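## Task

Pull the stand's spring pin, lift the post three holes higher (11.4 cm) and lock it again with the pin. The post must never fall while unpinned, and lowering it quickly can also count as failure even when held. Put the wooden block on the post's top plate. Any number of robots may be used. At the end, release everything and back away. No robot may tip over or be left leaning, and nothing may stay in place only because a robot holds it.

## Robot and tools

Robots: two identical Hello Robot Stretch 3 units, r1 and r2, working as a team. Each has a two-wheel differential base (0.33 m long, 0.34 m wide, passive omni wheel at the rear), a lift carriage on a mast and a telescoping arm reaching out to the robot's RIGHT, ending in a wrist (yaw, pitch, roll) and a two-finger gripper. The base cannot slide sideways; to carry the gripper forward or back you drive the base. Spinning in place pivots about the point midway between the drive wheels, 0.05 m behind the front edge. With the arm in and the wrist folded, the wrist reaches up to 0.06 m beyond the right side and a spin covers a 0.28 m radius; an unfolded level wrist reaches farther.

Frames: the base frame sits on the floor between the drive wheels, x forward, y left, z up. hand_pose is reported in it, located where the closed fingertips meet; with all wrist joints at zero its x points up, y back along the arm toward the mast, z toward the rear. Odometry frame = base frame at scene start. Each robot reports in its own frames, so relative placement of the two robots can only be judged from images, lidar_m, wrist_depth_mm and head_depth_mm.

execute_actions: argument actions is a list holding exactly one action (or empty, which only returns state and images). The action is an object keyed by "r1" and/or "r2". Each robot entry may hold: base, with exactly one of translate_m (metres, -1 to 1, a relative drive from the base's last reported position, positive forward) or rotate_rad (radians, -3.2 to 3.2, relative turn, positive counter-clockwise/left); joints, a set of absolute targets by name: lift_m 0 to 1.1 (arm height on mast), arm_m 0 to 0.52 (extension), wrist_yaw_rad -1.345 to 4.42 (0 along the arm, positive toward the front, 3.0 folded over the base), wrist_pitch_rad -1.57 to 0.451 (0 level, negative tips fingers down), wrist_roll_rad -2.911 to 2.911 (0 fingers side by side, level), gripper_m -0.089 to 0.179 (larger is wider; actual fingertip gap is smaller by about 0.007 nearly shut to 0.025 fully open, zero under 0.007), head_pan_rad -3.953 to 1.73 (0 ahead, positive left, -1.57 faces along the arm), head_tilt_rad -1.53 to 0.419 (negative looks down); and optional contact_limits with arm_m, an effort percentage 1 to 100 at which the arm motion halts with contact_stop. Done tolerances: lift and arm ±0.004, wrist yaw/roll ±0.02, pitch ±0.05, gripper ±0.004, head ±0.02. All motions in one action start together; none runs longer than 15 s. Anything left out of an action may keep pushing toward its previous target without showing it in status. Unknown keys or out-of-range numbers reject the whole call. cameras picks images: r1_/r2_ head_camera, nav_camera, wrist_camera, or all (default); [] gives none. The pictures line lists image order. If a result reports a stop, the remaining calls in that same reply are skipped.

wait: seconds 0 to 10, commands nothing, returns state and images. zoom_image: camera name plus region [x0, y0, x1, y1] in pixels from the top-left, up to 504 by 504, on that camera's newest full image. finished_scene: scene = the current scene number; irreversible, reports success and starts the next task.

Results: base_status and joint_status tell how each commanded motion ended. done for the base means the wheels turned the commanded amount, slip included. off_target means it stopped short and may still push. After contact_stop, time_out or torque_fault the old target is dropped; lift and arm go slack after a contact_stop until commanded again (a heavy load can make a slack lift sink; closing fingers on a surface lifts a slack lift). Base, wrist and head have no contact stop. A wrist servo overloaded for several seconds turns off for 10 s (torque_fault). on_its_own covers uncommanded parts; its held at value is the target, not the position. motor_effort gives percent of maximum, positive toward higher values, bracket = peak; readings carry fixed and random error. Rest effort outside its normal range suggests pushing or carrying. Positive wheel effort pushes forward. base_odometry counts wheel turns; turned_by_wheels and turned_by_imu give turning since the last result; base_tilt (degrees, forward/right positive) has up to about 4 degrees fixed bias. lidar_m: 12 distances from the base origin, 30 degree sectors, first straight ahead, counter-clockwise (4th left, 7th rear, 10th right), scan plane 0.17 m up, range 0.15 to 12 m, - = nothing; it misses transparent items and its own robot but sees the other one; mast and low lift can block sectors 5, 6, 9, 10. wrist_depth_mm (45 to 1000) and head_depth_mm (280 to 4000, image sideways) are 7x7 median depths.

Speed: base goes up to 0.30 m/s and 1.9 rad/s only when stowed (lift_m under 0.30, arm_m under 0.03, wrist_yaw_rad over 2.54); otherwise 0.10 m/s and 0.63 rad/s.

Gripping: command gripper_m below the object's width (lower squeezes harder); to let go, command at least 0.02 above the touch value. Neither the reading nor done proves a hold. Overtight squeezes get reduced by a stall guard; resend a different value to squeeze again.

Cautions: fold or unfold the wrist (yaw to 3.0) only with lift_m 0.32 to 0.95, pitch -0.4, roll near 0; once folded, lift may go down to 0.25. With yaw below -0.4 keep pitch at -0.5 or lower. Arm pushes against solid things with the gripper above about 0.45 m can tip the robot, more so with raised contact limits or repeated pushes. Do not drive while holding or pushing something fixed. If snagged, reverse in small steps; if tilted, free the gripper and lower lift to about 0.2. Robots must never press into each other: once bases touch, even millimetres more is a hard press, and no state line reports robot contact. Equal commands give slightly different travel (under 1 cm per metre, at most 2.5 cm), which matters if carrying something together. Loose objects may occasionally be nudged. The post drops when unpinned unless supported; lower it slowly. Avoid drops, slams and hard pushes. The robot keeps its last command while you think.

Each tool is called after "Request:" as name(argument=value, ...) on one line, values as JSON.

## Session

I'll start by looking at the current state and camera images.

Request:
execute_actions(actions=[])

Scene clock: 0.00 s.
r1.base_odometry: x=+0.000 y=+0.000 heading=+0.000 (m, m, rad; r1's odometry frame)
r1.turned_by_wheels: +0.000 (rad since the last result)
r1.turned_by_imu: +0.000 (rad since the last result)
r1.base_tilt: forward=+0.6 right=+0.3 (deg)
r1.lidar_m: 2.61 2.21 3.21 2.36 1.36 1.18 1.18 1.37 1.51 1.51 1.75 3.02
r1.head_depth_mm: 1844 2723 - - - 3872 2468 / 1841 2709 - - - 3931 2473 / 1842 2704 - - - 3922 2488 / 1841 2715 - - - 3948 2482 / 1837 2700 - - - 3640 2491 / 1839 2700 - - - 3947 2486 / 1829 2674 - - - 3941 2504
r1.base_status: not commanded
r1.joint_positions: lift_m=+0.319 arm_m=+0.002 wrist_yaw_rad=+2.962 wrist_pitch_rad=-0.414 wrist_roll_rad=-0.006 gripper_m=+0.037 head_pan_rad=-0.008 head_tilt_rad=-0.010
r1.joint_status: not commanded
r1.motor_effort: left_wheel=+0 right_wheel=+0 lift_m=+21 arm_m=+0 wrist_yaw_rad=+1 wrist_pitch_rad=+6 wrist_roll_rad=+0 gripper_m=+0 head_pan_rad=+0 head_tilt_rad=+1 (%)
r1.hand_pose: x=+0.0189 y=+0.0747 z=+0.3327 quat_wxyz=(+0.207, +0.700, +0.084, +0.679) (m; r1's base frame)
r1.wrist_depth_mm: - - - - - - - / - - - - - - - / - - - - 971 933 916 / 800 - 768 762 774 729 708 / 645 634 665 628 622 605 602 / 546 544 - 529 525 518 504 / 466 491 - - 452 443 440
r2.base_odometry: x=+0.000 y=+0.000 heading=+0.000 (m, m, rad; r2's odometry frame)
r2.turned_by_wheels: +0.000 (rad since the last result)
r2.turned_by_imu: +0.000 (rad since the last result)
r2.base_tilt: forward=+0.0 right=+0.7 (deg)
r2.lidar_m: 1.55 2.16 2.76 2.36 2.34 3.24 1.18 1.18 5.14 2.02 1.51 1.47
r2.head_depth_mm: 1439 1439 1433 1419 1406 1409 1400 / 1531 1535 1533 1523 1521 1504 1495 / 1641 1639 1621 1628 1618 1621 1598 / 1739 1771 1759 1740 1742 1722 1739 / 1810 1909 1918 1876 1895 1879 1869 / 1827 2087 2087 2070 2058 2042 2012 / 1790 2321 2284 2285 2262 2250 2181
r2.base_status: not commanded
r2.joint_positions: lift_m=+0.444 arm_m=+0.003 wrist_yaw_rad=+2.997 wrist_pitch_rad=-0.580 wrist_roll_rad=-0.019 gripper_m=+0.037 head_pan_rad=+0.011 head_tilt_rad=-0.012
r2.joint_status: not commanded
r2.motor_effort: left_wheel=+0 right_wheel=+0 lift_m=+21 arm_m=+0 wrist_yaw_rad=+0 wrist_pitch_rad=+4 wrist_roll_rad=+0 gripper_m=+0 head_pan_rad=-1 head_tilt_rad=+2 (%)
r2.hand_pose: x=+0.0078 y=+0.0511 z=+0.4222 quat_wxyz=(+0.250, +0.684, +0.155, +0.668) (m; r2's base frame)
r2.wrist_depth_mm: - - - - - - - / - - - - - - - / - - - - - - - / 844 852 859 845 849 863 873 / 722 720 734 724 710 730 727 / 622 613 610 625 637 636 636 / 538 555 - - 535 548 558
pictures: r1_head_camera (sideways: a quarter turn clockwise sets it upright), r1_nav_camera (sideways: a quarter turn counterclockwise sets it upright), r1_wrist_camera, r2_head_camera (sideways: a quarter turn clockwise sets it upright), r2_nav_camera (sideways: a quarter turn counterclockwise sets it upright), r2_wrist_camera
Images, in order (width x height): r1_head_camera 896x504, r1_nav_camera 672x504, r1_wrist_camera 644x364, r2_head_camera 896x504, r2_nav_camera 672x504, r2_wrist_camera 644x364.

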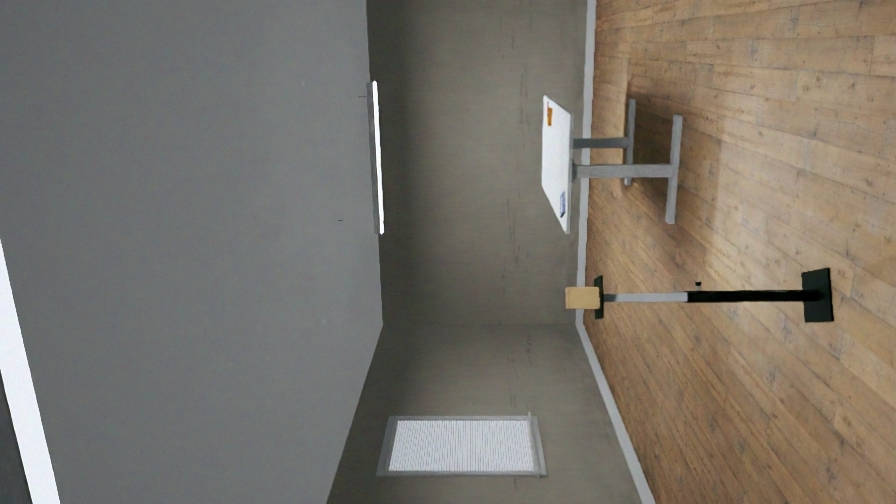

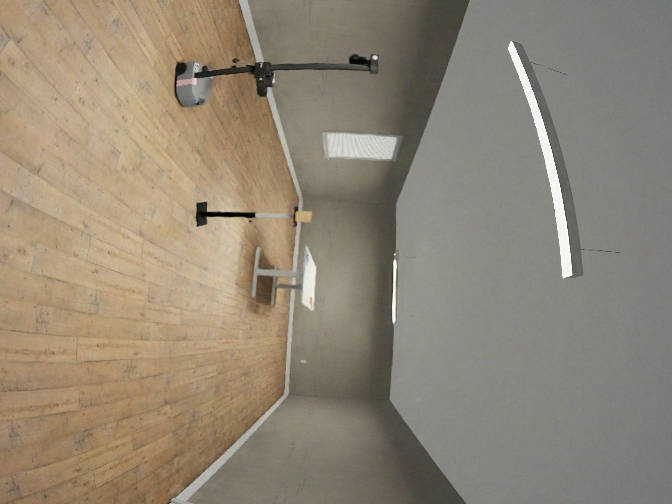

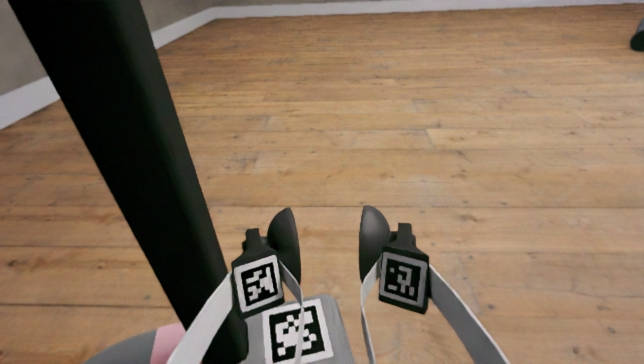

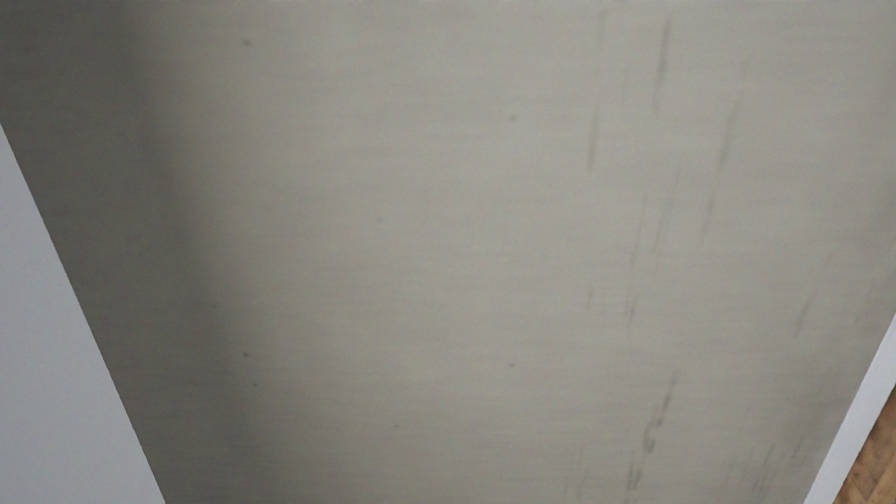

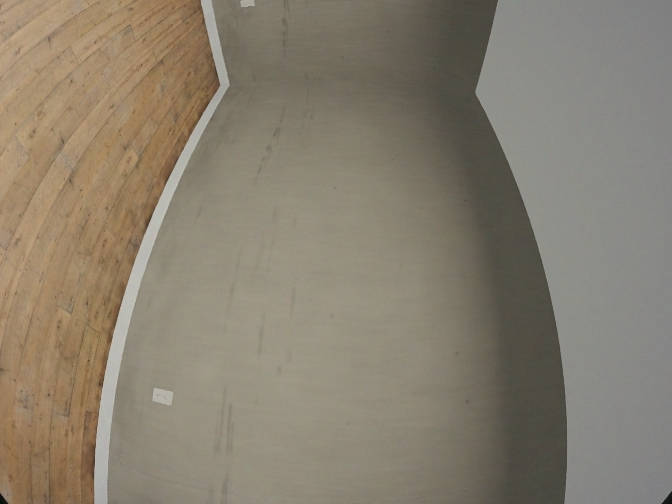

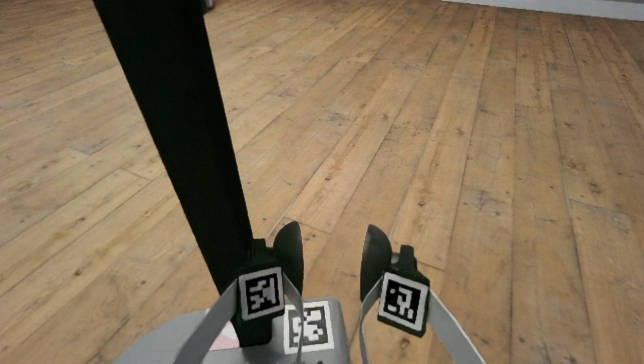

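Request:
zoom_image(camera="r1_head_camera", region=[540, 200, 860, 380])

Region (540, 200, 860, 380) of r1_head_camera's 896x504 image, scaled by 1.575, with more detail than that image has; it fills the top 284 rows of this view, and the rest is white.

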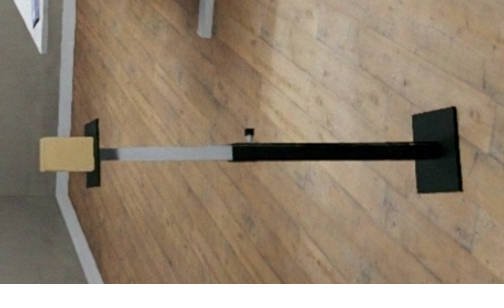

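Request:
execute_actions(actions=[{"r1": {"base": {"rotate_rad": -0.17}, "joints": {"lift_m": 0.28, "head_pan_rad": 0.2, "head_tilt_rad": -0.25}}, "r2": {"joints": {"lift_m": 0.28, "wrist_pitch_rad": -0.4, "head_pan_rad": -2.88, "head_tilt_rad": -0.55}}}], cameras=["r1_head_camera", "r2_head_camera", "r2_nav_camera"])

Scene clock: 117.67 s.
r1.base_odometry: x=+0.000 y=+0.000 heading=-0.170 (m, m, rad; r1's odometry frame)
r1.turned_by_wheels: -0.170 (rad since the last result)
r1.turned_by_imu: -0.170 (rad since the last result)
r1.base_tilt: forward=+0.6 right=+0.2 (deg)
r1.lidar_m: 4.36 2.21 3.28 3.21 1.54 1.20 1.18 1.26 1.54 1.51 1.61 2.34
r1.head_depth_mm: 3179 - - - 3416 2285 1712 / 3171 - - - 3474 2298 1731 / 3170 - - - 3488 2310 1721 / 3137 - - - 3525 2321 1736 / 3102 - - - 3505 2323 1739 / 3078 - - - 3539 2348 1749 / 3090 - - - 3556 2363 1739
r1.base_status: done
r1.joint_positions: lift_m=+0.280 arm_m=+0.002 wrist_yaw_rad=+2.962 wrist_pitch_rad=-0.415 wrist_roll_rad=-0.006 gripper_m=+0.037 head_pan_rad=+0.193 head_tilt_rad=-0.247
r1.joint_status: all done
r1.motor_effort: left_wheel=+3(6) right_wheel=-2(7) lift_m=+18(20) arm_m=+0(0) wrist_yaw_rad=+0(0) wrist_pitch_rad=+8(7) wrist_roll_rad=+0(0) gripper_m=+0(0) head_pan_rad=+3(23) head_tilt_rad=-2(24) (%)
r1.hand_pose: x=+0.0188 y=+0.0745 z=+0.2935 quat_wxyz=(+0.207, +0.700, +0.084, +0.678) (m; r1's base frame)
r1.wrist_depth_mm: - - - - - - - / - - - - - - - / 969 - 923 881 888 849 834 / 737 - 703 713 675 695 649 / 600 573 601 576 570 543 542 / 498 505 - 502 480 475 467 / 448 - - - 411 407 400
r2.base_odometry: x=+0.000 y=+0.000 heading=+0.000 (m, m, rad; r2's odometry frame)
r2.turned_by_wheels: +0.000 (rad since the last result)
r2.turned_by_imu: -0.001 (rad since the last result)
r2.base_tilt: forward=+0.0 right=+0.8 (deg)
r2.lidar_m: 1.54 2.16 2.77 2.32 2.34 3.25 1.17 1.18 5.13 2.02 1.51 1.47
r2.head_depth_mm: 3247 3454 3700 2672 1960 1558 1288 / 3516 3883 3951 2674 1982 1552 1291 / 3987 - - 2738 1979 1566 1302 / - - 3677 2470 1847 1572 1289 / - - - 2752 2000 1585 1301 / - - - 2775 1999 1577 1305 / - - - 2742 2041 1587 1294
r2.base_status: not commanded
r2.joint_positions: lift_m=+0.280 arm_m=+0.003 wrist_yaw_rad=+2.997 wrist_pitch_rad=-0.421 wrist_roll_rad=-0.019 gripper_m=+0.037 head_pan_rad=-2.873 head_tilt_rad=-0.543
r2.joint_status: all done
r2.motor_effort: left_wheel=+0(0) right_wheel=+0(0) lift_m=+17(18) arm_m=-1(0) wrist_yaw_rad=-1(1) wrist_pitch_rad=+8(6) wrist_roll_rad=+0(0) gripper_m=+0(0) head_pan_rad=-3(28) head_tilt_rad=-5(39) (%)
r2.hand_pose: x=+0.0111 y=+0.0737 z=+0.2923 quat_wxyz=(+0.197, +0.694, +0.099, +0.686) (m; r2's base frame)
r2.wrist_depth_mm: - - - - - - - / - - - - - - - / - - - - - - - / 752 761 782 789 785 805 797 / 608 594 618 611 616 627 626 / 503 501 - 530 513 513 525 / 445 - - - 421 439 443
pictures: r1_head_camera (sideways: a quarter turn clockwise sets it upright), r2_head_camera (sideways: a quarter turn clockwise sets it upright), r2_nav_camera (sideways: a quarter turn counterclockwise sets it upright)
Images, in order (width x height): r1_head_camera 896x504, r2_head_camera 896x504, r2_nav_camera 672x504.

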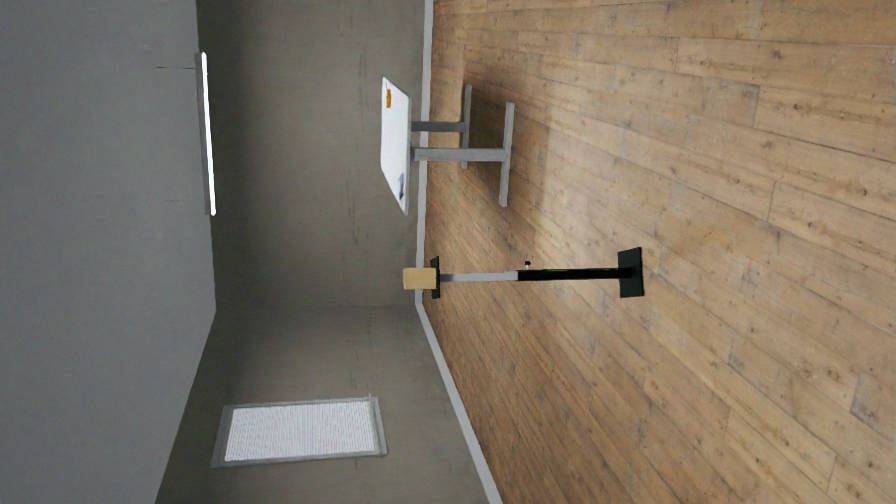

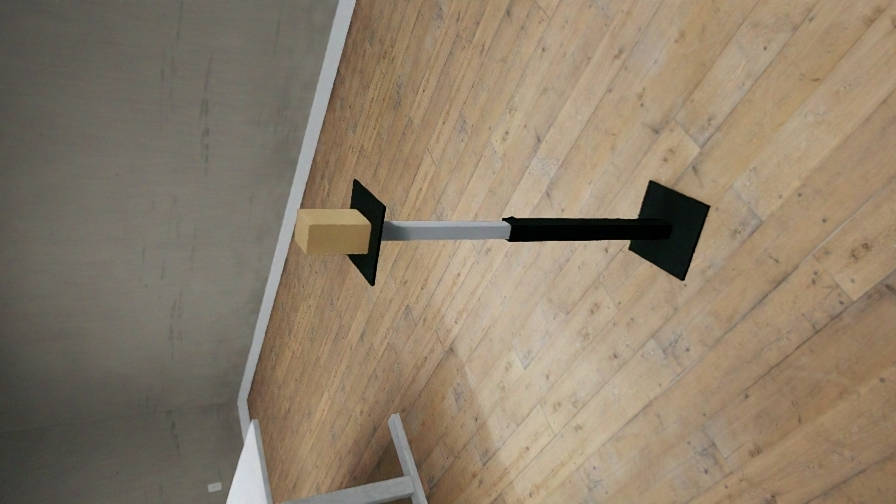

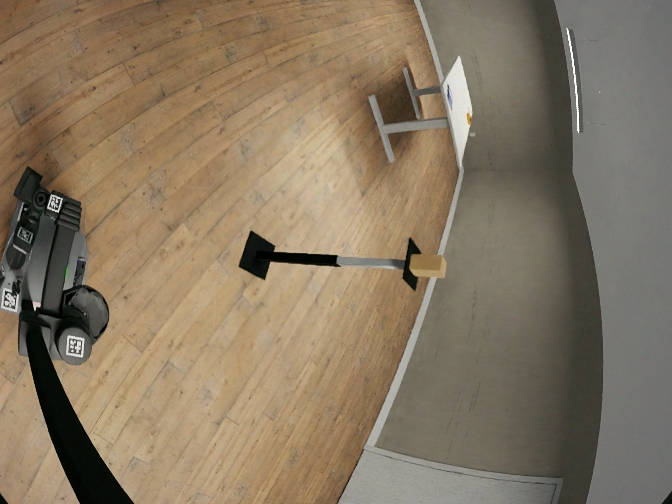

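Request:
zoom_image(camera="r2_head_camera", region=[280, 130, 740, 330])

Region (280, 130, 740, 330) of r2_head_camera's 896x504 image, scaled by 1.096, with more detail than that image has; it fills the top 219 rows of this view, and the rest is white.

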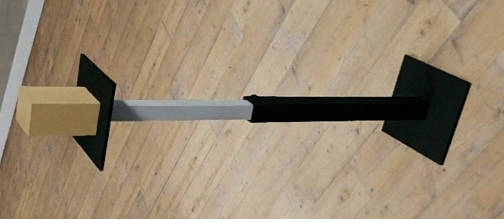

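Request:
execute_actions(actions=[{"r1": {"base": {"translate_m": 1.0}, "joints": {"head_pan_rad": 0.35, "head_tilt_rad": -0.4}}, "r2": {"base": {"rotate_rad": -2.55}, "joints": {"head_pan_rad": -0.35, "head_tilt_rad": -0.6}}}], cameras=["r1_head_camera", "r2_head_camera"])

Scene clock: 182.80 s.
r1.base_odometry: x=+0.986 y=-0.169 heading=-0.170 (m, m, rad; r1's odometry frame)
r1.turned_by_wheels: +0.000 (rad since the last result)
r1.turned_by_imu: +0.006 (rad since the last result)
r1.base_tilt: forward=+0.6 right=+0.3 (deg)
r1.lidar_m: 3.40 1.67 1.74 3.12 2.83 2.21 2.17 2.09 1.63 1.61 1.70 2.54
r1.head_depth_mm: - - - 3543 2514 1862 1479 / - - - 3848 2527 1861 1480 / - - - 3912 2547 1876 1485 / - - - 3630 2308 1891 1488 / - - - 3959 2549 1885 1493 / - - - 3980 2553 1897 1500 / 3972 - - - 2574 1905 1500
r1.base_status: done
r1.joint_positions: lift_m=+0.280 arm_m=+0.002 wrist_yaw_rad=+2.962 wrist_pitch_rad=-0.415 wrist_roll_rad=-0.006 gripper_m=+0.037 head_pan_rad=+0.343 head_tilt_rad=-0.396
r1.joint_status: all done
r1.motor_effort: left_wheel=+1(10) right_wheel=-1(5) lift_m=+18(18) arm_m=+0(0) wrist_yaw_rad=-1(1) wrist_pitch_rad=+7(7) wrist_roll_rad=+0(0) gripper_m=-1(0) head_pan_rad=+4(18) head_tilt_rad=-2(19) (%)
r1.hand_pose: x=+0.0188 y=+0.0745 z=+0.2935 quat_wxyz=(+0.207, +0.700, +0.084, +0.678) (m; r1's base frame)
r1.wrist_depth_mm: - - - - - - - / - - - - - - - / 949 - 929 902 869 867 848 / 745 - 702 691 699 666 664 / 601 580 598 573 578 554 541 / 502 491 - 501 472 463 462 / 439 - - - 408 409 400
r2.base_odometry: x=+0.000 y=+0.000 heading=-2.550 (m, m, rad; r2's odometry frame)
r2.turned_by_wheels: -2.550 (rad since the last result)
r2.turned_by_imu: -2.574 (rad since the last result)
r2.base_tilt: forward=+0.1 right=+0.7 (deg)
r2.lidar_m: 2.88 4.02 1.89 1.49 1.48 1.59 2.37 2.77 2.98 1.67 3.24 1.18
r2.head_depth_mm: 3216 3453 3511 2447 1847 1489 1244 / 3489 3729 3691 2477 1857 1496 1249 / 3752 - 3666 2485 1875 1498 1253 / - - 1257 2291 1738 1505 1258 / - - 3786 2484 1895 1517 1257 / - - 3790 2494 1882 1529 1260 / - - 3868 2521 1909 1522 1267
r2.base_status: done
r2.joint_positions: lift_m=+0.280 arm_m=+0.003 wrist_yaw_rad=+2.997 wrist_pitch_rad=-0.421 wrist_roll_rad=-0.019 gripper_m=+0.037 head_pan_rad=-0.357 head_tilt_rad=-0.593
r2.joint_status: all done
r2.motor_effort: left_wheel=+2(12) right_wheel=-2(5) lift_m=+16(17) arm_m=+0(0) wrist_yaw_rad=-1(1) wrist_pitch_rad=+7(7) wrist_roll_rad=+0(0) gripper_m=+0(1) head_pan_rad=+2(28) head_tilt_rad=-5(15) (%)
r2.hand_pose: x=+0.0111 y=+0.0737 z=+0.2923 quat_wxyz=(+0.197, +0.694, +0.099, +0.686) (m; r2's base frame)
r2.wrist_depth_mm: - - - - - - - / - - - - - - - / - - - - - - - / 740 774 757 787 782 785 793 / 607 604 621 618 616 624 646 / 495 503 - 536 515 516 519 / 439 - - - 422 436 440
pictures: r1_head_camera (sideways: a quarter turn clockwise sets it upright), r2_head_camera (sideways: a quarter turn clockwise sets it upright)
Images, in order (width x height): r1_head_camera 896x504, r2_head_camera 896x504.

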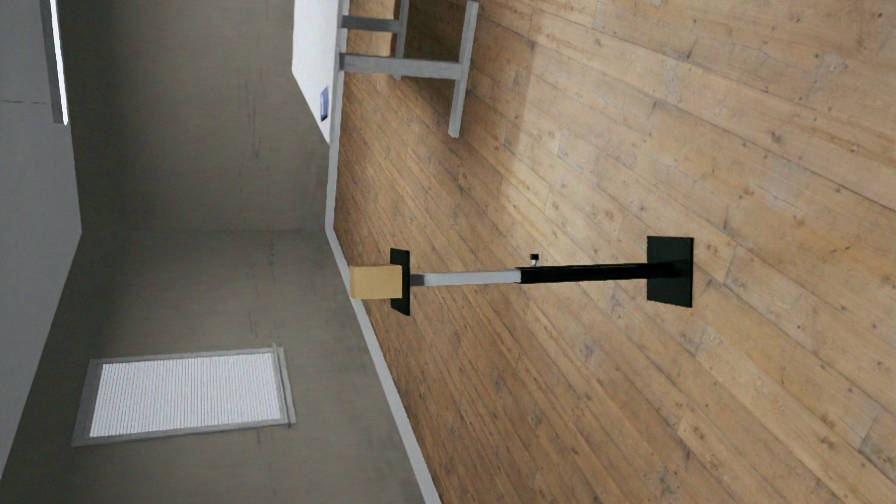

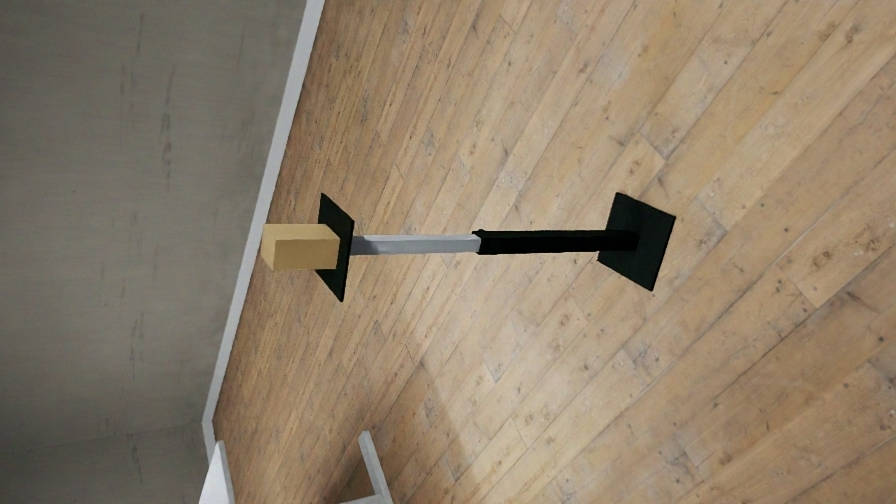

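Request:
execute_actions(actions=[{"r1": {"base": {"translate_m": 1.0}, "joints": {"head_pan_rad": 0.8, "head_tilt_rad": -0.7}}, "r2": {"base": {"translate_m": 0.62}, "joints": {"head_pan_rad": -0.75, "head_tilt_rad": -0.8}}}], cameras=["r1_head_camera", "r2_head_camera"])

Scene clock: 227.37 s.
r1.base_odometry: x=+1.971 y=-0.338 heading=-0.170 (m, m, rad; r1's odometry frame)
r1.turned_by_wheels: +0.000 (rad since the last result)
r1.turned_by_imu: +0.006 (rad since the last result)
r1.base_tilt: forward=+0.6 right=+0.2 (deg)
r1.lidar_m: 2.40 3.92 0.85 1.30 3.25 3.20 3.15 2.21 1.71 1.68 1.83 2.71
r1.head_depth_mm: - - 2873 2134 1708 1420 1212 / 3928 - 2915 2162 1715 1423 1216 / 3620 3915 2916 2157 1729 1426 1221 / 3364 3696 2664 2173 1637 1395 1222 / 3107 3471 891 2110 1685 1429 1229 / 2905 3217 2976 2201 1740 1443 1231 / 2754 3034 3024 2222 1705 1445 1233
r1.base_status: done
r1.joint_positions: lift_m=+0.280 arm_m=+0.002 wrist_yaw_rad=+2.962 wrist_pitch_rad=-0.415 wrist_roll_rad=-0.006 gripper_m=+0.037 head_pan_rad=+0.793 head_tilt_rad=-0.692
r1.joint_status: all done
r1.motor_effort: left_wheel=+1(9) right_wheel=-1(4) lift_m=+18(18) arm_m=+0(0) wrist_yaw_rad=+0(1) wrist_pitch_rad=+7(7) wrist_roll_rad=+0(0) gripper_m=+0(0) head_pan_rad=+4(34) head_tilt_rad=-5(26) (%)
r1.hand_pose: x=+0.0188 y=+0.0745 z=+0.2935 quat_wxyz=(+0.207, +0.700, +0.084, +0.678) (m; r1's base frame)
r1.wrist_depth_mm: - - - - - - - / - - - - - - - / 977 - 950 899 864 840 867 / 737 - 701 673 692 671 647 / 596 585 593 575 576 554 543 / 505 500 - 493 482 478 463 / 438 - - - 407 406 404
r2.base_odometry: x=-0.515 y=-0.346 heading=-2.550 (m, m, rad; r2's odometry frame)
r2.turned_by_wheels: +0.000 (rad since the last result)
r2.turned_by_imu: +0.000 (rad since the last result)
r2.base_tilt: forward=+0.0 right=+0.7 (deg)
r2.lidar_m: 2.28 4.69 2.20 1.74 1.73 1.85 2.78 3.32 3.59 1.20 1.30 0.63
r2.head_depth_mm: 2618 2882 2388 1875 1548 1314 1142 / 2728 3032 2395 1884 1548 1318 1146 / 2886 3115 2438 1900 1552 1321 1148 / 2915 3218 706 886 1496 1295 1159 / 3124 3319 802 1807 1555 1334 1151 / 3284 3451 2485 1913 1576 1344 1156 / 3429 3372 2485 1937 1581 1336 1166
r2.base_status: done
r2.joint_positions: lift_m=+0.280 arm_m=+0.003 wrist_yaw_rad=+2.997 wrist_pitch_rad=-0.420 wrist_roll_rad=-0.019 gripper_m=+0.037 head_pan_rad=-0.743 head_tilt_rad=-0.791
r2.joint_status: all done
r2.motor_effort: left_wheel=+2(10) right_wheel=-2(4) lift_m=+17(17) arm_m=+0(0) wrist_yaw_rad=-1(0) wrist_pitch_rad=+7(7) wrist_roll_rad=+0(0) gripper_m=-1(0) head_pan_rad=-2(21) head_tilt_rad=-6(26) (%)
r2.hand_pose: x=+0.0111 y=+0.0738 z=+0.2924 quat_wxyz=(+0.197, +0.694, +0.099, +0.686) (m; r2's base frame)
r2.wrist_depth_mm: - - - - - - - / - - - - - - - / - - - - - - - / 770 766 767 779 783 797 796 / 599 610 626 624 620 619 625 / 491 509 - 527 519 513 516 / 439 - - - 427 439 443
pictures: r1_head_camera (sideways: a quarter turn clockwise sets it upright), r2_head_camera (sideways: a quarter turn clockwise sets it upright)
Images, in order (width x height): r1_head_camera 896x504, r2_head_camera 896x504.

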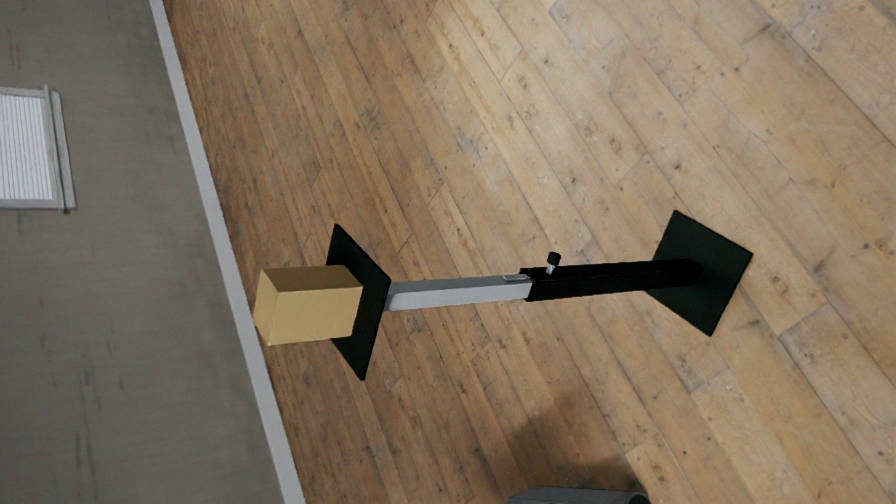

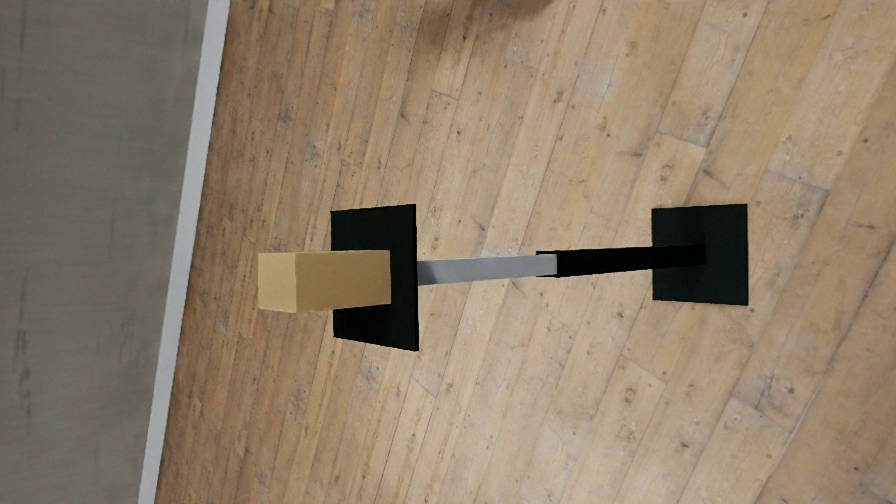

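Request:
zoom_image(camera="r1_head_camera", region=[380, 200, 640, 340])

Region (380, 200, 640, 340) of r1_head_camera's 896x504 image, scaled by 1.938, with more detail than that image has; it fills the top 271 rows of this view, and the rest is white.

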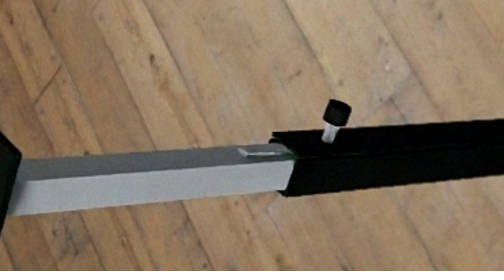

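Request:
execute_actions(actions=[{"r1": {"base": {"translate_m": 0.755}, "joints": {"head_pan_rad": 1.7, "head_tilt_rad": -0.8}}, "r2": {"base": {"rotate_rad": 0.828}, "joints": {"lift_m": 0.66, "head_pan_rad": -1.57, "head_tilt_rad": -0.8}}}], cameras=["r1_head_camera", "r2_head_camera"])

Scene clock: 302.60 s.
r1.base_odometry: x=+2.715 y=-0.465 heading=-0.170 (m, m, rad; r1's odometry frame)
r1.turned_by_wheels: +0.000 (rad since the last result)
r1.turned_by_imu: +0.004 (rad since the last result)
r1.base_tilt: forward=+0.6 right=+0.3 (deg)
r1.lidar_m: 1.65 3.78 2.99 2.96 0.70 3.98 3.90 2.26 1.81 1.79 1.93 2.86
r1.head_depth_mm: 2538 2831 2391 1885 1570 1337 1165 / 2606 2916 2407 1912 1577 1343 1164 / 2687 2973 2439 1921 1580 1345 1174 / 2749 3033 2420 1919 1588 1345 1178 / 2816 3071 751 1688 1519 1337 - / 2833 1268 840 1748 - - - / 2834 - - - - - 1184
r1.base_status: done
r1.joint_positions: lift_m=+0.280 arm_m=+0.002 wrist_yaw_rad=+2.962 wrist_pitch_rad=-0.415 wrist_roll_rad=-0.006 gripper_m=+0.037 head_pan_rad=+1.693 head_tilt_rad=-0.790
r1.joint_status: all done
r1.motor_effort: left_wheel=+1(10) right_wheel=+0(4) lift_m=+18(18) arm_m=+0(0) wrist_yaw_rad=+1(0) wrist_pitch_rad=+7(7) wrist_roll_rad=+0(0) gripper_m=+0(0) head_pan_rad=+4(42) head_tilt_rad=-6(18) (%)
r1.hand_pose: x=+0.0188 y=+0.0745 z=+0.2935 quat_wxyz=(+0.207, +0.700, +0.084, +0.678) (m; r1's base frame)
r1.wrist_depth_mm: - - - - - - - / - - - - - - - / 966 - 915 886 869 843 825 / 727 - 717 690 677 684 673 / 583 576 593 574 571 549 538 / 501 501 - 494 487 469 464 / 437 - - - 412 402 405
r2.base_odometry: x=-0.515 y=-0.346 heading=-1.722 (m, m, rad; r2's odometry frame)
r2.turned_by_wheels: +0.828 (rad since the last result)
r2.turned_by_imu: +0.835 (rad since the last result)
r2.base_tilt: forward=+0.0 right=+0.7 (deg)
r2.lidar_m: 2.74 1.84 1.72 1.74 2.21 3.32 3.38 3.24 3.00 0.63 3.89 2.28
r2.head_depth_mm: 2639 2859 2392 1869 1551 1318 1193 / 2741 3029 2401 1892 1542 1322 1205 / 2868 3102 1599 1725 1565 1323 1195 / 2890 3070 696 1629 1484 1291 - / 3109 3369 2367 1814 1580 1325 1169 / 3309 3506 2501 1919 1575 1340 1161 / 3538 3535 2487 1932 1582 1335 1162
r2.base_status: done
r2.joint_positions: lift_m=+0.660 arm_m=+0.003 wrist_yaw_rad=+2.997 wrist_pitch_rad=-0.420 wrist_roll_rad=-0.019 gripper_m=+0.037 head_pan_rad=-1.563 head_tilt_rad=-0.791
r2.joint_status: all done
r2.motor_effort: left_wheel=-3(8) right_wheel=+2(6) lift_m=+26(27) arm_m=+0(0) wrist_yaw_rad=-1(0) wrist_pitch_rad=+7(7) wrist_roll_rad=+0(0) gripper_m=+0(0) head_pan_rad=-3(28) head_tilt_rad=-6(5) (%)
r2.hand_pose: x=+0.0111 y=+0.0738 z=+0.6719 quat_wxyz=(+0.197, +0.694, +0.099, +0.686) (m; r2's base frame)
r2.wrist_depth_mm: - - - - - - - / - - - - - - - / - - - - - - - / - - - - - - - / - - - - - - - / 979 987 - 993 - - 995 / 853 819 - 836 823 857 877
pictures: r1_head_camera (sideways: a quarter turn clockwise sets it upright), r2_head_camera (sideways: a quarter turn clockwise sets it upright)
Images, in order (width x height): r1_head_camera 896x504, r2_head_camera 896x504.

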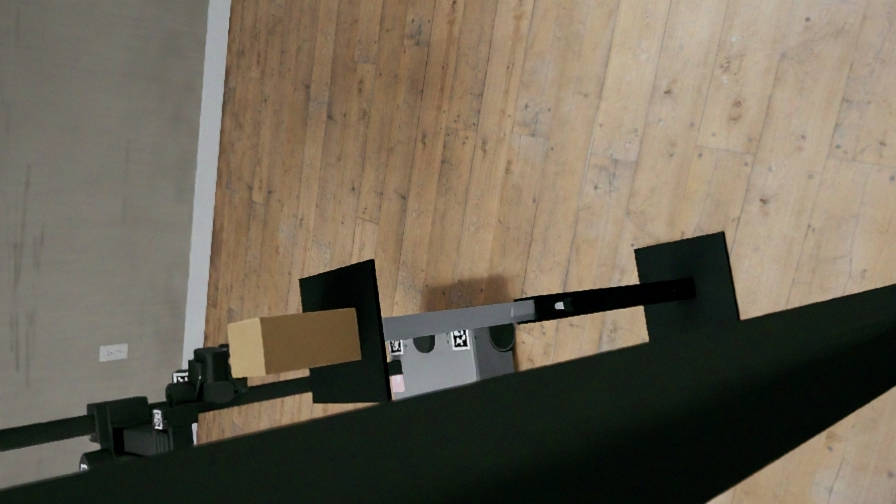

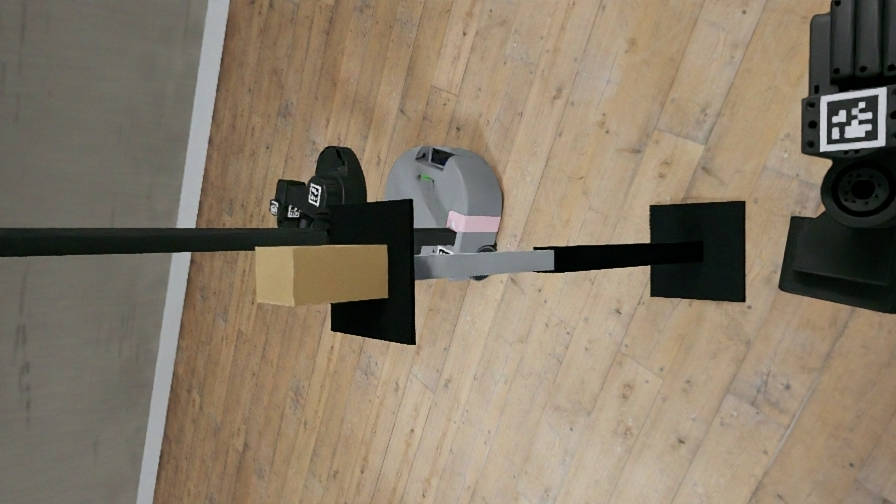

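Request:
execute_actions(actions=[{"r1": {"base": {"rotate_rad": -2.82}, "joints": {"head_pan_rad": -1.57, "head_tilt_rad": -0.8}}, "r2": {"joints": {"wrist_yaw_rad": 0.0, "gripper_m": 0.1}}}], cameras=["r1_head_camera", "r2_head_camera", "r2_wrist_camera"])

Scene clock: 315.40 s.
r1.base_odometry: x=+2.715 y=-0.465 heading=-2.990 (m, m, rad; r1's odometry frame)
r1.turned_by_wheels: -2.820 (rad since the last result)
r1.turned_by_imu: -2.819 (rad since the last result)
r1.base_tilt: forward=+0.6 right=+0.3 (deg)
r1.lidar_m: 2.86 1.90 1.79 1.81 2.30 4.79 1.65 3.16 2.95 0.70 3.79 3.91
r1.head_depth_mm: 2620 2861 2393 1892 1566 1338 1162 / 2699 2984 2419 1903 1577 1344 1166 / 2839 3080 767 1853 1537 1334 1173 / 2821 1198 772 1694 1548 1337 1173 / 2964 3062 2448 1798 1597 1353 1182 / 3224 3411 2480 1943 1605 1362 1181 / 3459 3461 2494 1955 1601 1367 1184
r1.base_status: done
r1.joint_positions: lift_m=+0.280 arm_m=+0.002 wrist_yaw_rad=+2.962 wrist_pitch_rad=-0.415 wrist_roll_rad=-0.006 gripper_m=+0.037 head_pan_rad=-1.563 head_tilt_rad=-0.791
r1.joint_status: all done
r1.motor_effort: left_wheel=+2(10) right_wheel=-2(6) lift_m=+18(18) arm_m=+0(0) wrist_yaw_rad=+0(0) wrist_pitch_rad=+7(7) wrist_roll_rad=+0(0) gripper_m=+0(0) head_pan_rad=-3(40) head_tilt_rad=-5(5) (%)
r1.hand_pose: x=+0.0188 y=+0.0745 z=+0.2935 quat_wxyz=(+0.207, +0.700, +0.084, +0.678) (m; r1's base frame)
r1.wrist_depth_mm: - - - - - - - / - - - - - - - / 932 - 938 903 886 869 821 / 734 - 700 689 672 683 662 / 596 583 594 560 580 549 531 / 497 496 - 489 479 466 471 / 437 - - - 419 415 401
r2.base_odometry: x=-0.515 y=-0.346 heading=-1.722 (m, m, rad; r2's odometry frame)
r2.turned_by_wheels: +0.000 (rad since the last result)
r2.turned_by_imu: -0.002 (rad since the last result)
r2.base_tilt: forward=+0.0 right=+0.7 (deg)
r2.lidar_m: 2.74 1.85 1.72 1.74 2.22 3.32 3.36 3.25 2.99 0.63 3.90 2.28
r2.head_depth_mm: 2623 2838 2397 1889 1551 1314 1188 / 2710 2972 2415 1882 1558 1317 1201 / 2856 3135 2412 1889 1558 1350 - / 2886 3247 695 1661 1481 1324 1138 / 3121 3392 1548 1725 1572 1338 1160 / 3338 3474 2475 1923 1572 1330 1155 / 3444 3540 2465 1923 1581 1344 1164
r2.base_status: not commanded
r2.joint_positions: lift_m=+0.660 arm_m=+0.003 wrist_yaw_rad=+0.002 wrist_pitch_rad=-0.420 wrist_roll_rad=-0.019 gripper_m=+0.100 head_pan_rad=-1.563 head_tilt_rad=-0.791
r2.joint_status: all done
r2.motor_effort: left_wheel=-3(3) right_wheel=+2(2) lift_m=+27(26) arm_m=+0(1) wrist_yaw_rad=-3(5) wrist_pitch_rad=+8(7) wrist_roll_rad=+0(0) gripper_m=+0(87) head_pan_rad=-3(2) head_tilt_rad=-6(6) (%)
r2.hand_pose: x=-0.0211 y=-0.3721 z=+0.6719 quat_wxyz=(+0.698, +0.150, -0.685, -0.146) (m; r2's base frame)
r2.wrist_depth_mm: - - - - - - - / - - - - - - - / - - - - - - - / - - - - - - - / - - - - - - - / 990 994 991 959 974 996 - / 843 830 834 830 849 807 866
pictures: r1_head_camera (sideways: a quarter turn clockwise sets it upright), r2_head_camera (sideways: a quarter turn clockwise sets it upright), r2_wrist_camera
Images, in order (width x height): r1_head_camera 896x504, r2_head_camera 896x504, r2_wrist_camera 644x364.

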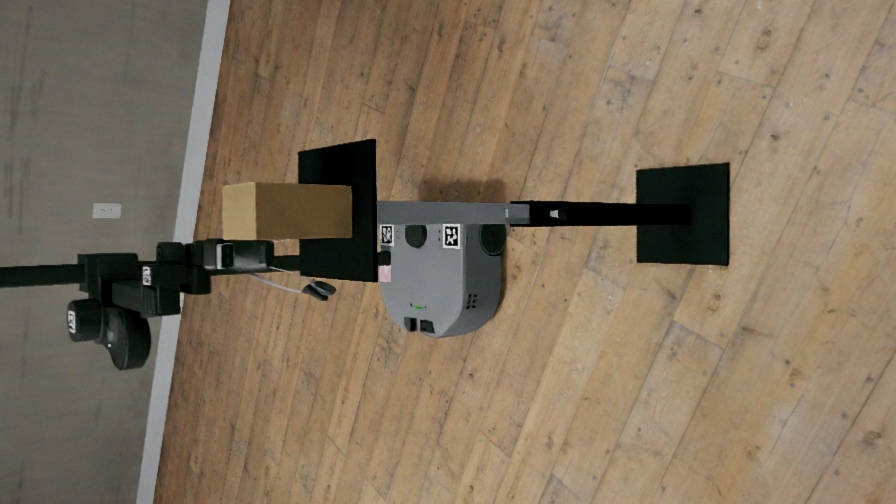

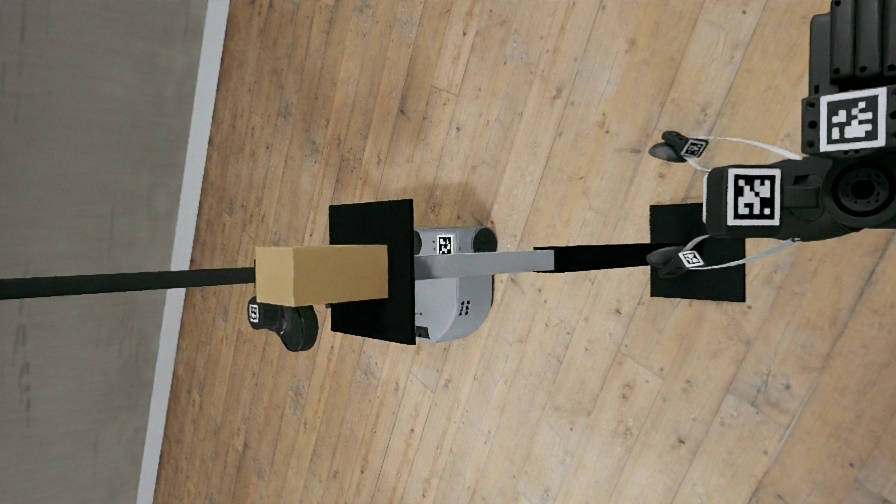

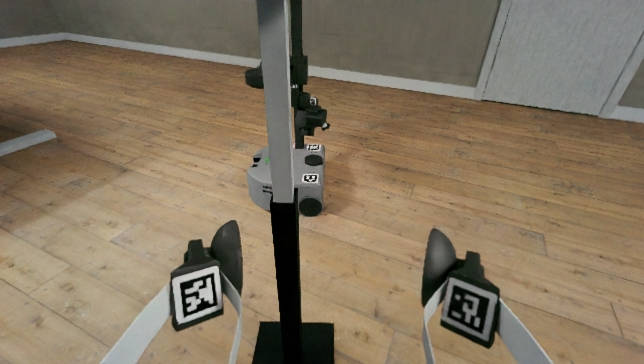

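Request:
execute_actions(actions=[{"r1": {"joints": {"lift_m": 0.4}}, "r2": {"base": {"translate_m": 0.066}, "joints": {"wrist_pitch_rad": 0.0, "lift_m": 0.68, "arm_m": 0.08}}}], cameras=["r2_head_camera", "r2_wrist_camera"])

Scene clock: 330.13 s.
r1.base_odometry: x=+2.715 y=-0.465 heading=-2.990 (m, m, rad; r1's odometry frame)
r1.turned_by_wheels: +0.000 (rad since the last result)
r1.turned_by_imu: +0.000 (rad since the last result)
r1.base_tilt: forward=+0.7 right=+0.2 (deg)
r1.lidar_m: 2.86 1.90 1.79 1.81 2.30 4.78 1.65 3.18 2.96 0.70 3.83 3.90
r1.head_depth_mm: 2583 2839 2396 1903 1567 1337 1164 / 2709 2981 2423 1916 1574 1346 1165 / 2860 3052 769 1804 1549 1334 1169 / 1326 1142 773 1693 1544 1336 1176 / 2991 3207 2451 1862 1595 1357 1181 / 3235 3404 2484 1950 1601 1360 1181 / 3442 3456 2480 1949 1606 1370 1185
r1.base_status: not commanded
r1.joint_positions: lift_m=+0.400 arm_m=+0.002 wrist_yaw_rad=+2.962 wrist_pitch_rad=-0.415 wrist_roll_rad=-0.006 gripper_m=+0.037 head_pan_rad=-1.563 head_tilt_rad=-0.791
r1.joint_status: all done
r1.motor_effort: left_wheel=+2(2) right_wheel=-2(2) lift_m=+25(29) arm_m=+0(0) wrist_yaw_rad=+1(0) wrist_pitch_rad=+7(8) wrist_roll_rad=+0(0) gripper_m=+0(0) head_pan_rad=-3(4) head_tilt_rad=-5(5) (%)
r1.hand_pose: x=+0.0188 y=+0.0744 z=+0.4131 quat_wxyz=(+0.207, +0.700, +0.084, +0.678) (m; r1's base frame)
r1.wrist_depth_mm: - - - - - - - / - - - - - - - / - - - - - - - / 904 - 916 886 889 880 852 / 747 735 758 719 754 725 715 / 654 620 - 616 617 600 592 / 559 547 - 557 525 518 523
r2.base_odometry: x=-0.525 y=-0.411 heading=-1.722 (m, m, rad; r2's odometry frame)
r2.turned_by_wheels: +0.000 (rad since the last result)
r2.turned_by_imu: -0.001 (rad since the last result)
r2.base_tilt: forward=+0.1 right=+0.8 (deg)
r2.lidar_m: 2.70 1.82 1.69 1.71 2.18 3.37 3.44 3.28 3.03 0.63 3.92 2.23
r2.head_depth_mm: 2635 2907 2415 1870 1555 1371 - / 2751 3012 2394 1882 1552 - 1109 / 2873 3099 759 1742 1551 - 1122 / 2982 3182 772 1676 1520 1314 1151 / 3135 3405 2353 1844 1576 1324 1159 / 3315 3463 2439 1888 1576 1338 1160 / 3511 3510 2498 1932 1598 1344 1163
r2.base_status: done
r2.joint_positions: lift_m=+0.680 arm_m=+0.080 wrist_yaw_rad=+0.001 wrist_pitch_rad=-0.024 wrist_roll_rad=-0.019 gripper_m=+0.100 head_pan_rad=-1.563 head_tilt_rad=-0.791
r2.joint_status: all done
r2.motor_effort: left_wheel=-3(6) right_wheel=+2(5) lift_m=+26(28) arm_m=+3(3) wrist_yaw_rad=-1(3) wrist_pitch_rad=+9(8) wrist_roll_rad=+0(0) gripper_m=+0(1) head_pan_rad=-2(3) head_tilt_rad=-6(6) (%)
r2.hand_pose: x=-0.0212 y=-0.4802 z=+0.7881 quat_wxyz=(+0.714, +0.009, -0.700, -0.008) (m; r2's base frame)
r2.wrist_depth_mm: - - - 274 - - - / - - - 282 - - - / - - - 290 - - - / - - - - - - - / - - - - - - - / - - - - - - - / - - - - - - -
pictures: r2_head_camera (sideways: a quarter turn clockwise sets it upright), r2_wrist_camera
Images, in order (width x height): r2_head_camera 896x504, r2_wrist_camera 644x364.

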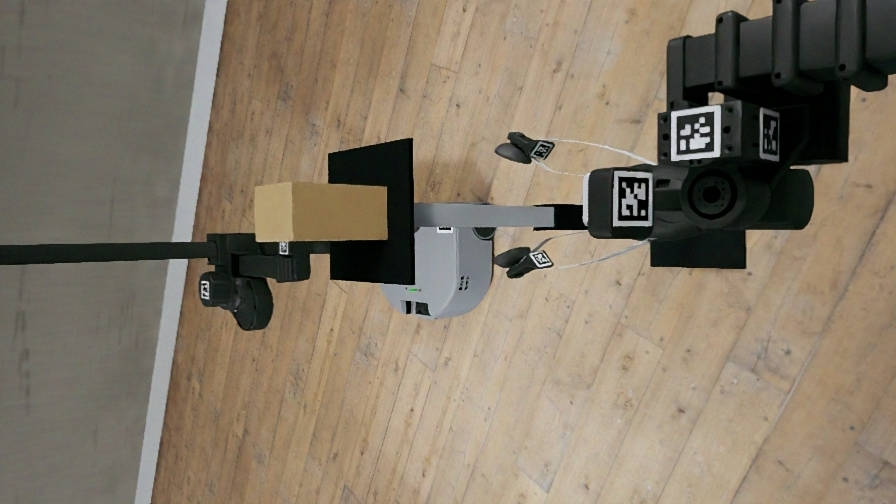

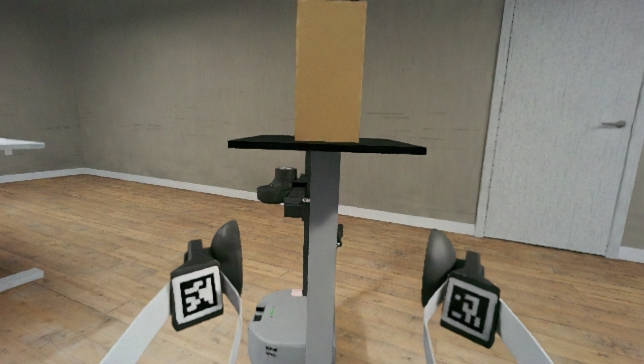

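Request:
execute_actions(actions=[{"r1": {"joints": {"wrist_yaw_rad": 0.0, "gripper_m": 0.09}}, "r2": {"base": {"translate_m": 0.01}, "joints": {"lift_m": 0.66, "arm_m": 0.2}}}], cameras=["r1_head_camera", "r1_wrist_camera", "r2_head_camera", "r2_wrist_camera"])

Scene clock: 362.40 s.
r1.base_odometry: x=+2.715 y=-0.465 heading=-2.990 (m, m, rad; r1's odometry frame)
r1.turned_by_wheels: +0.000 (rad since the last result)
r1.turned_by_imu: +0.000 (rad since the last result)
r1.base_tilt: forward=+0.6 right=+0.2 (deg)
r1.lidar_m: 2.86 1.90 1.79 1.82 2.30 4.76 1.65 3.17 2.96 0.70 3.79 3.89
r1.head_depth_mm: 2593 2848 2390 1897 1566 1336 1165 / 2697 2981 2409 1915 1572 1338 1165 / 2831 3082 768 1804 1540 1335 1169 / 1345 1140 774 1698 1558 1337 1171 / 3036 3220 2435 1878 1592 1358 1178 / 3237 3428 2475 1931 1603 1365 1189 / 3422 3469 2490 1950 1610 1367 1183
r1.base_status: not commanded
r1.joint_positions: lift_m=+0.400 arm_m=+0.002 wrist_yaw_rad=+0.003 wrist_pitch_rad=-0.415 wrist_roll_rad=-0.006 gripper_m=+0.090 head_pan_rad=-1.563 head_tilt_rad=-0.791
r1.joint_status: all done
r1.motor_effort: left_wheel=+3(2) right_wheel=-2(2) lift_m=+24(25) arm_m=+0(0) wrist_yaw_rad=-4(5) wrist_pitch_rad=+8(7) wrist_roll_rad=+0(0) gripper_m=+0(80) head_pan_rad=-3(3) head_tilt_rad=-4(5) (%)
r1.hand_pose: x=-0.0208 y=-0.3714 z=+0.4131 quat_wxyz=(+0.694, +0.148, -0.689, -0.145) (m; r1's base frame)
r1.wrist_depth_mm: - - - - - - - / - - - - - - - / - - - - - - - / 967 938 889 868 882 873 851 / 769 761 777 699 758 716 683 / 652 633 612 613 604 627 600 / 565 547 533 532 530 525 517
r2.base_odometry: x=-0.526 y=-0.421 heading=-1.722 (m, m, rad; r2's odometry frame)
r2.turned_by_wheels: +0.000 (rad since the last result)
r2.turned_by_imu: -0.002 (rad since the last result)
r2.base_tilt: forward=+0.0 right=+0.8 (deg)
r2.lidar_m: 2.71 1.81 1.68 1.71 2.17 3.39 3.44 3.28 3.01 0.63 3.94 2.22
r2.head_depth_mm: 2647 2893 2370 1867 1551 1350 - / 2781 3022 2397 1884 - 1293 1147 / 2935 3146 694 1309 - 1286 1149 / 3004 3033 1333 1675 1519 1306 1152 / 3195 3384 2460 1853 1567 1336 1160 / 3321 3483 2485 1930 1580 1342 1162 / 3526 3449 2484 1939 1588 1340 1160
r2.base_status: done
r2.joint_positions: lift_m=+0.660 arm_m=+0.200 wrist_yaw_rad=+0.001 wrist_pitch_rad=-0.023 wrist_roll_rad=-0.019 gripper_m=+0.100 head_pan_rad=-1.563 head_tilt_rad=-0.791
r2.joint_status: all done
r2.motor_effort: left_wheel=-3(3) right_wheel=+2(6) lift_m=+16(23) arm_m=+2(3) wrist_yaw_rad=-1(2) wrist_pitch_rad=+8(9) wrist_roll_rad=+0(0) gripper_m=-1(1) head_pan_rad=-3(2) head_tilt_rad=-6(6) (%)
r2.hand_pose: x=-0.0212 y=-0.6002 z=+0.7689 quat_wxyz=(+0.714, +0.009, -0.700, -0.008) (m; r2's base frame)
r2.wrist_depth_mm: - - - 159 - - - / - - - 164 - - - / - - - 194 - - - / - - - 201 - - - / - - - 824 - - - / - - - 801 - - - / - - - 938 - - -
pictures: r1_head_camera (sideways: a quarter turn clockwise sets it upright), r1_wrist_camera, r2_head_camera (sideways: a quarter turn clockwise sets it upright), r2_wrist_camera
Images, in order (width x height): r1_head_camera 896x504, r1_wrist_camera 644x364, r2_head_camera 896x504, r2_wrist_camera 644x364.

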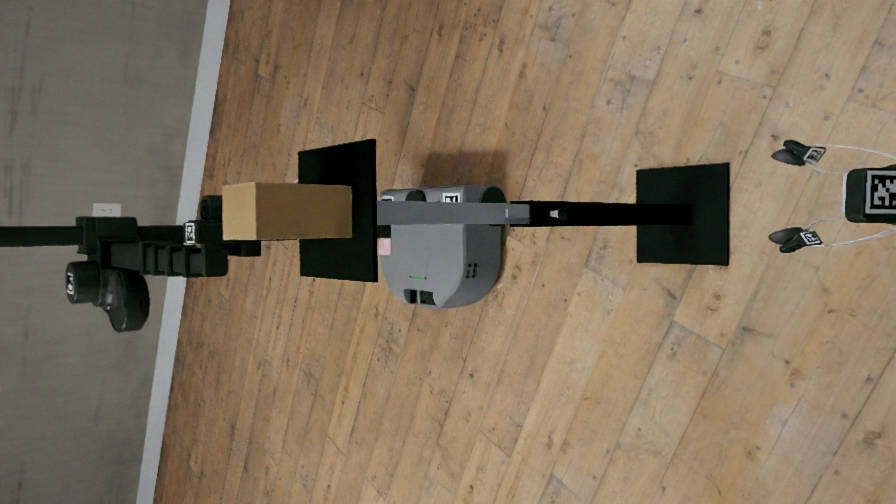

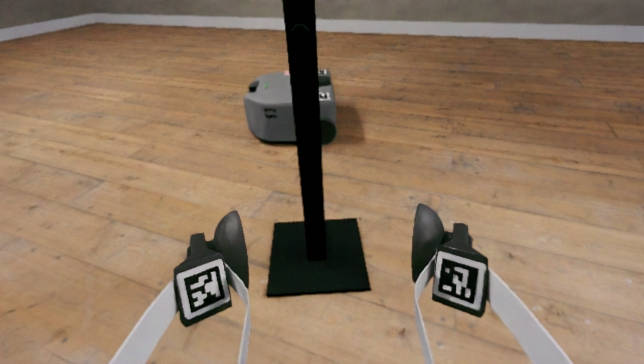

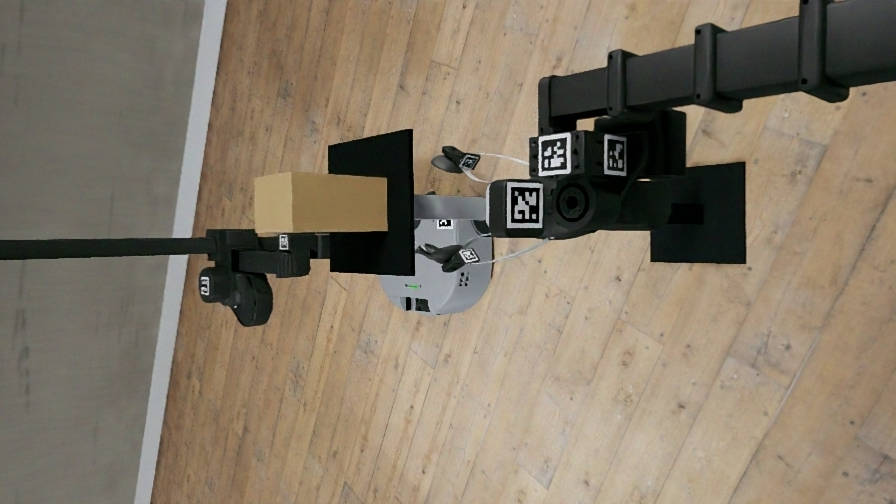

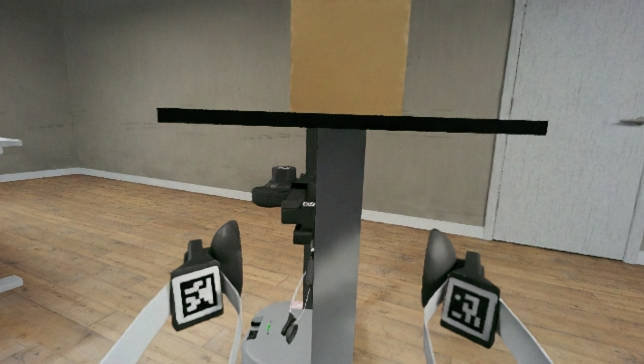

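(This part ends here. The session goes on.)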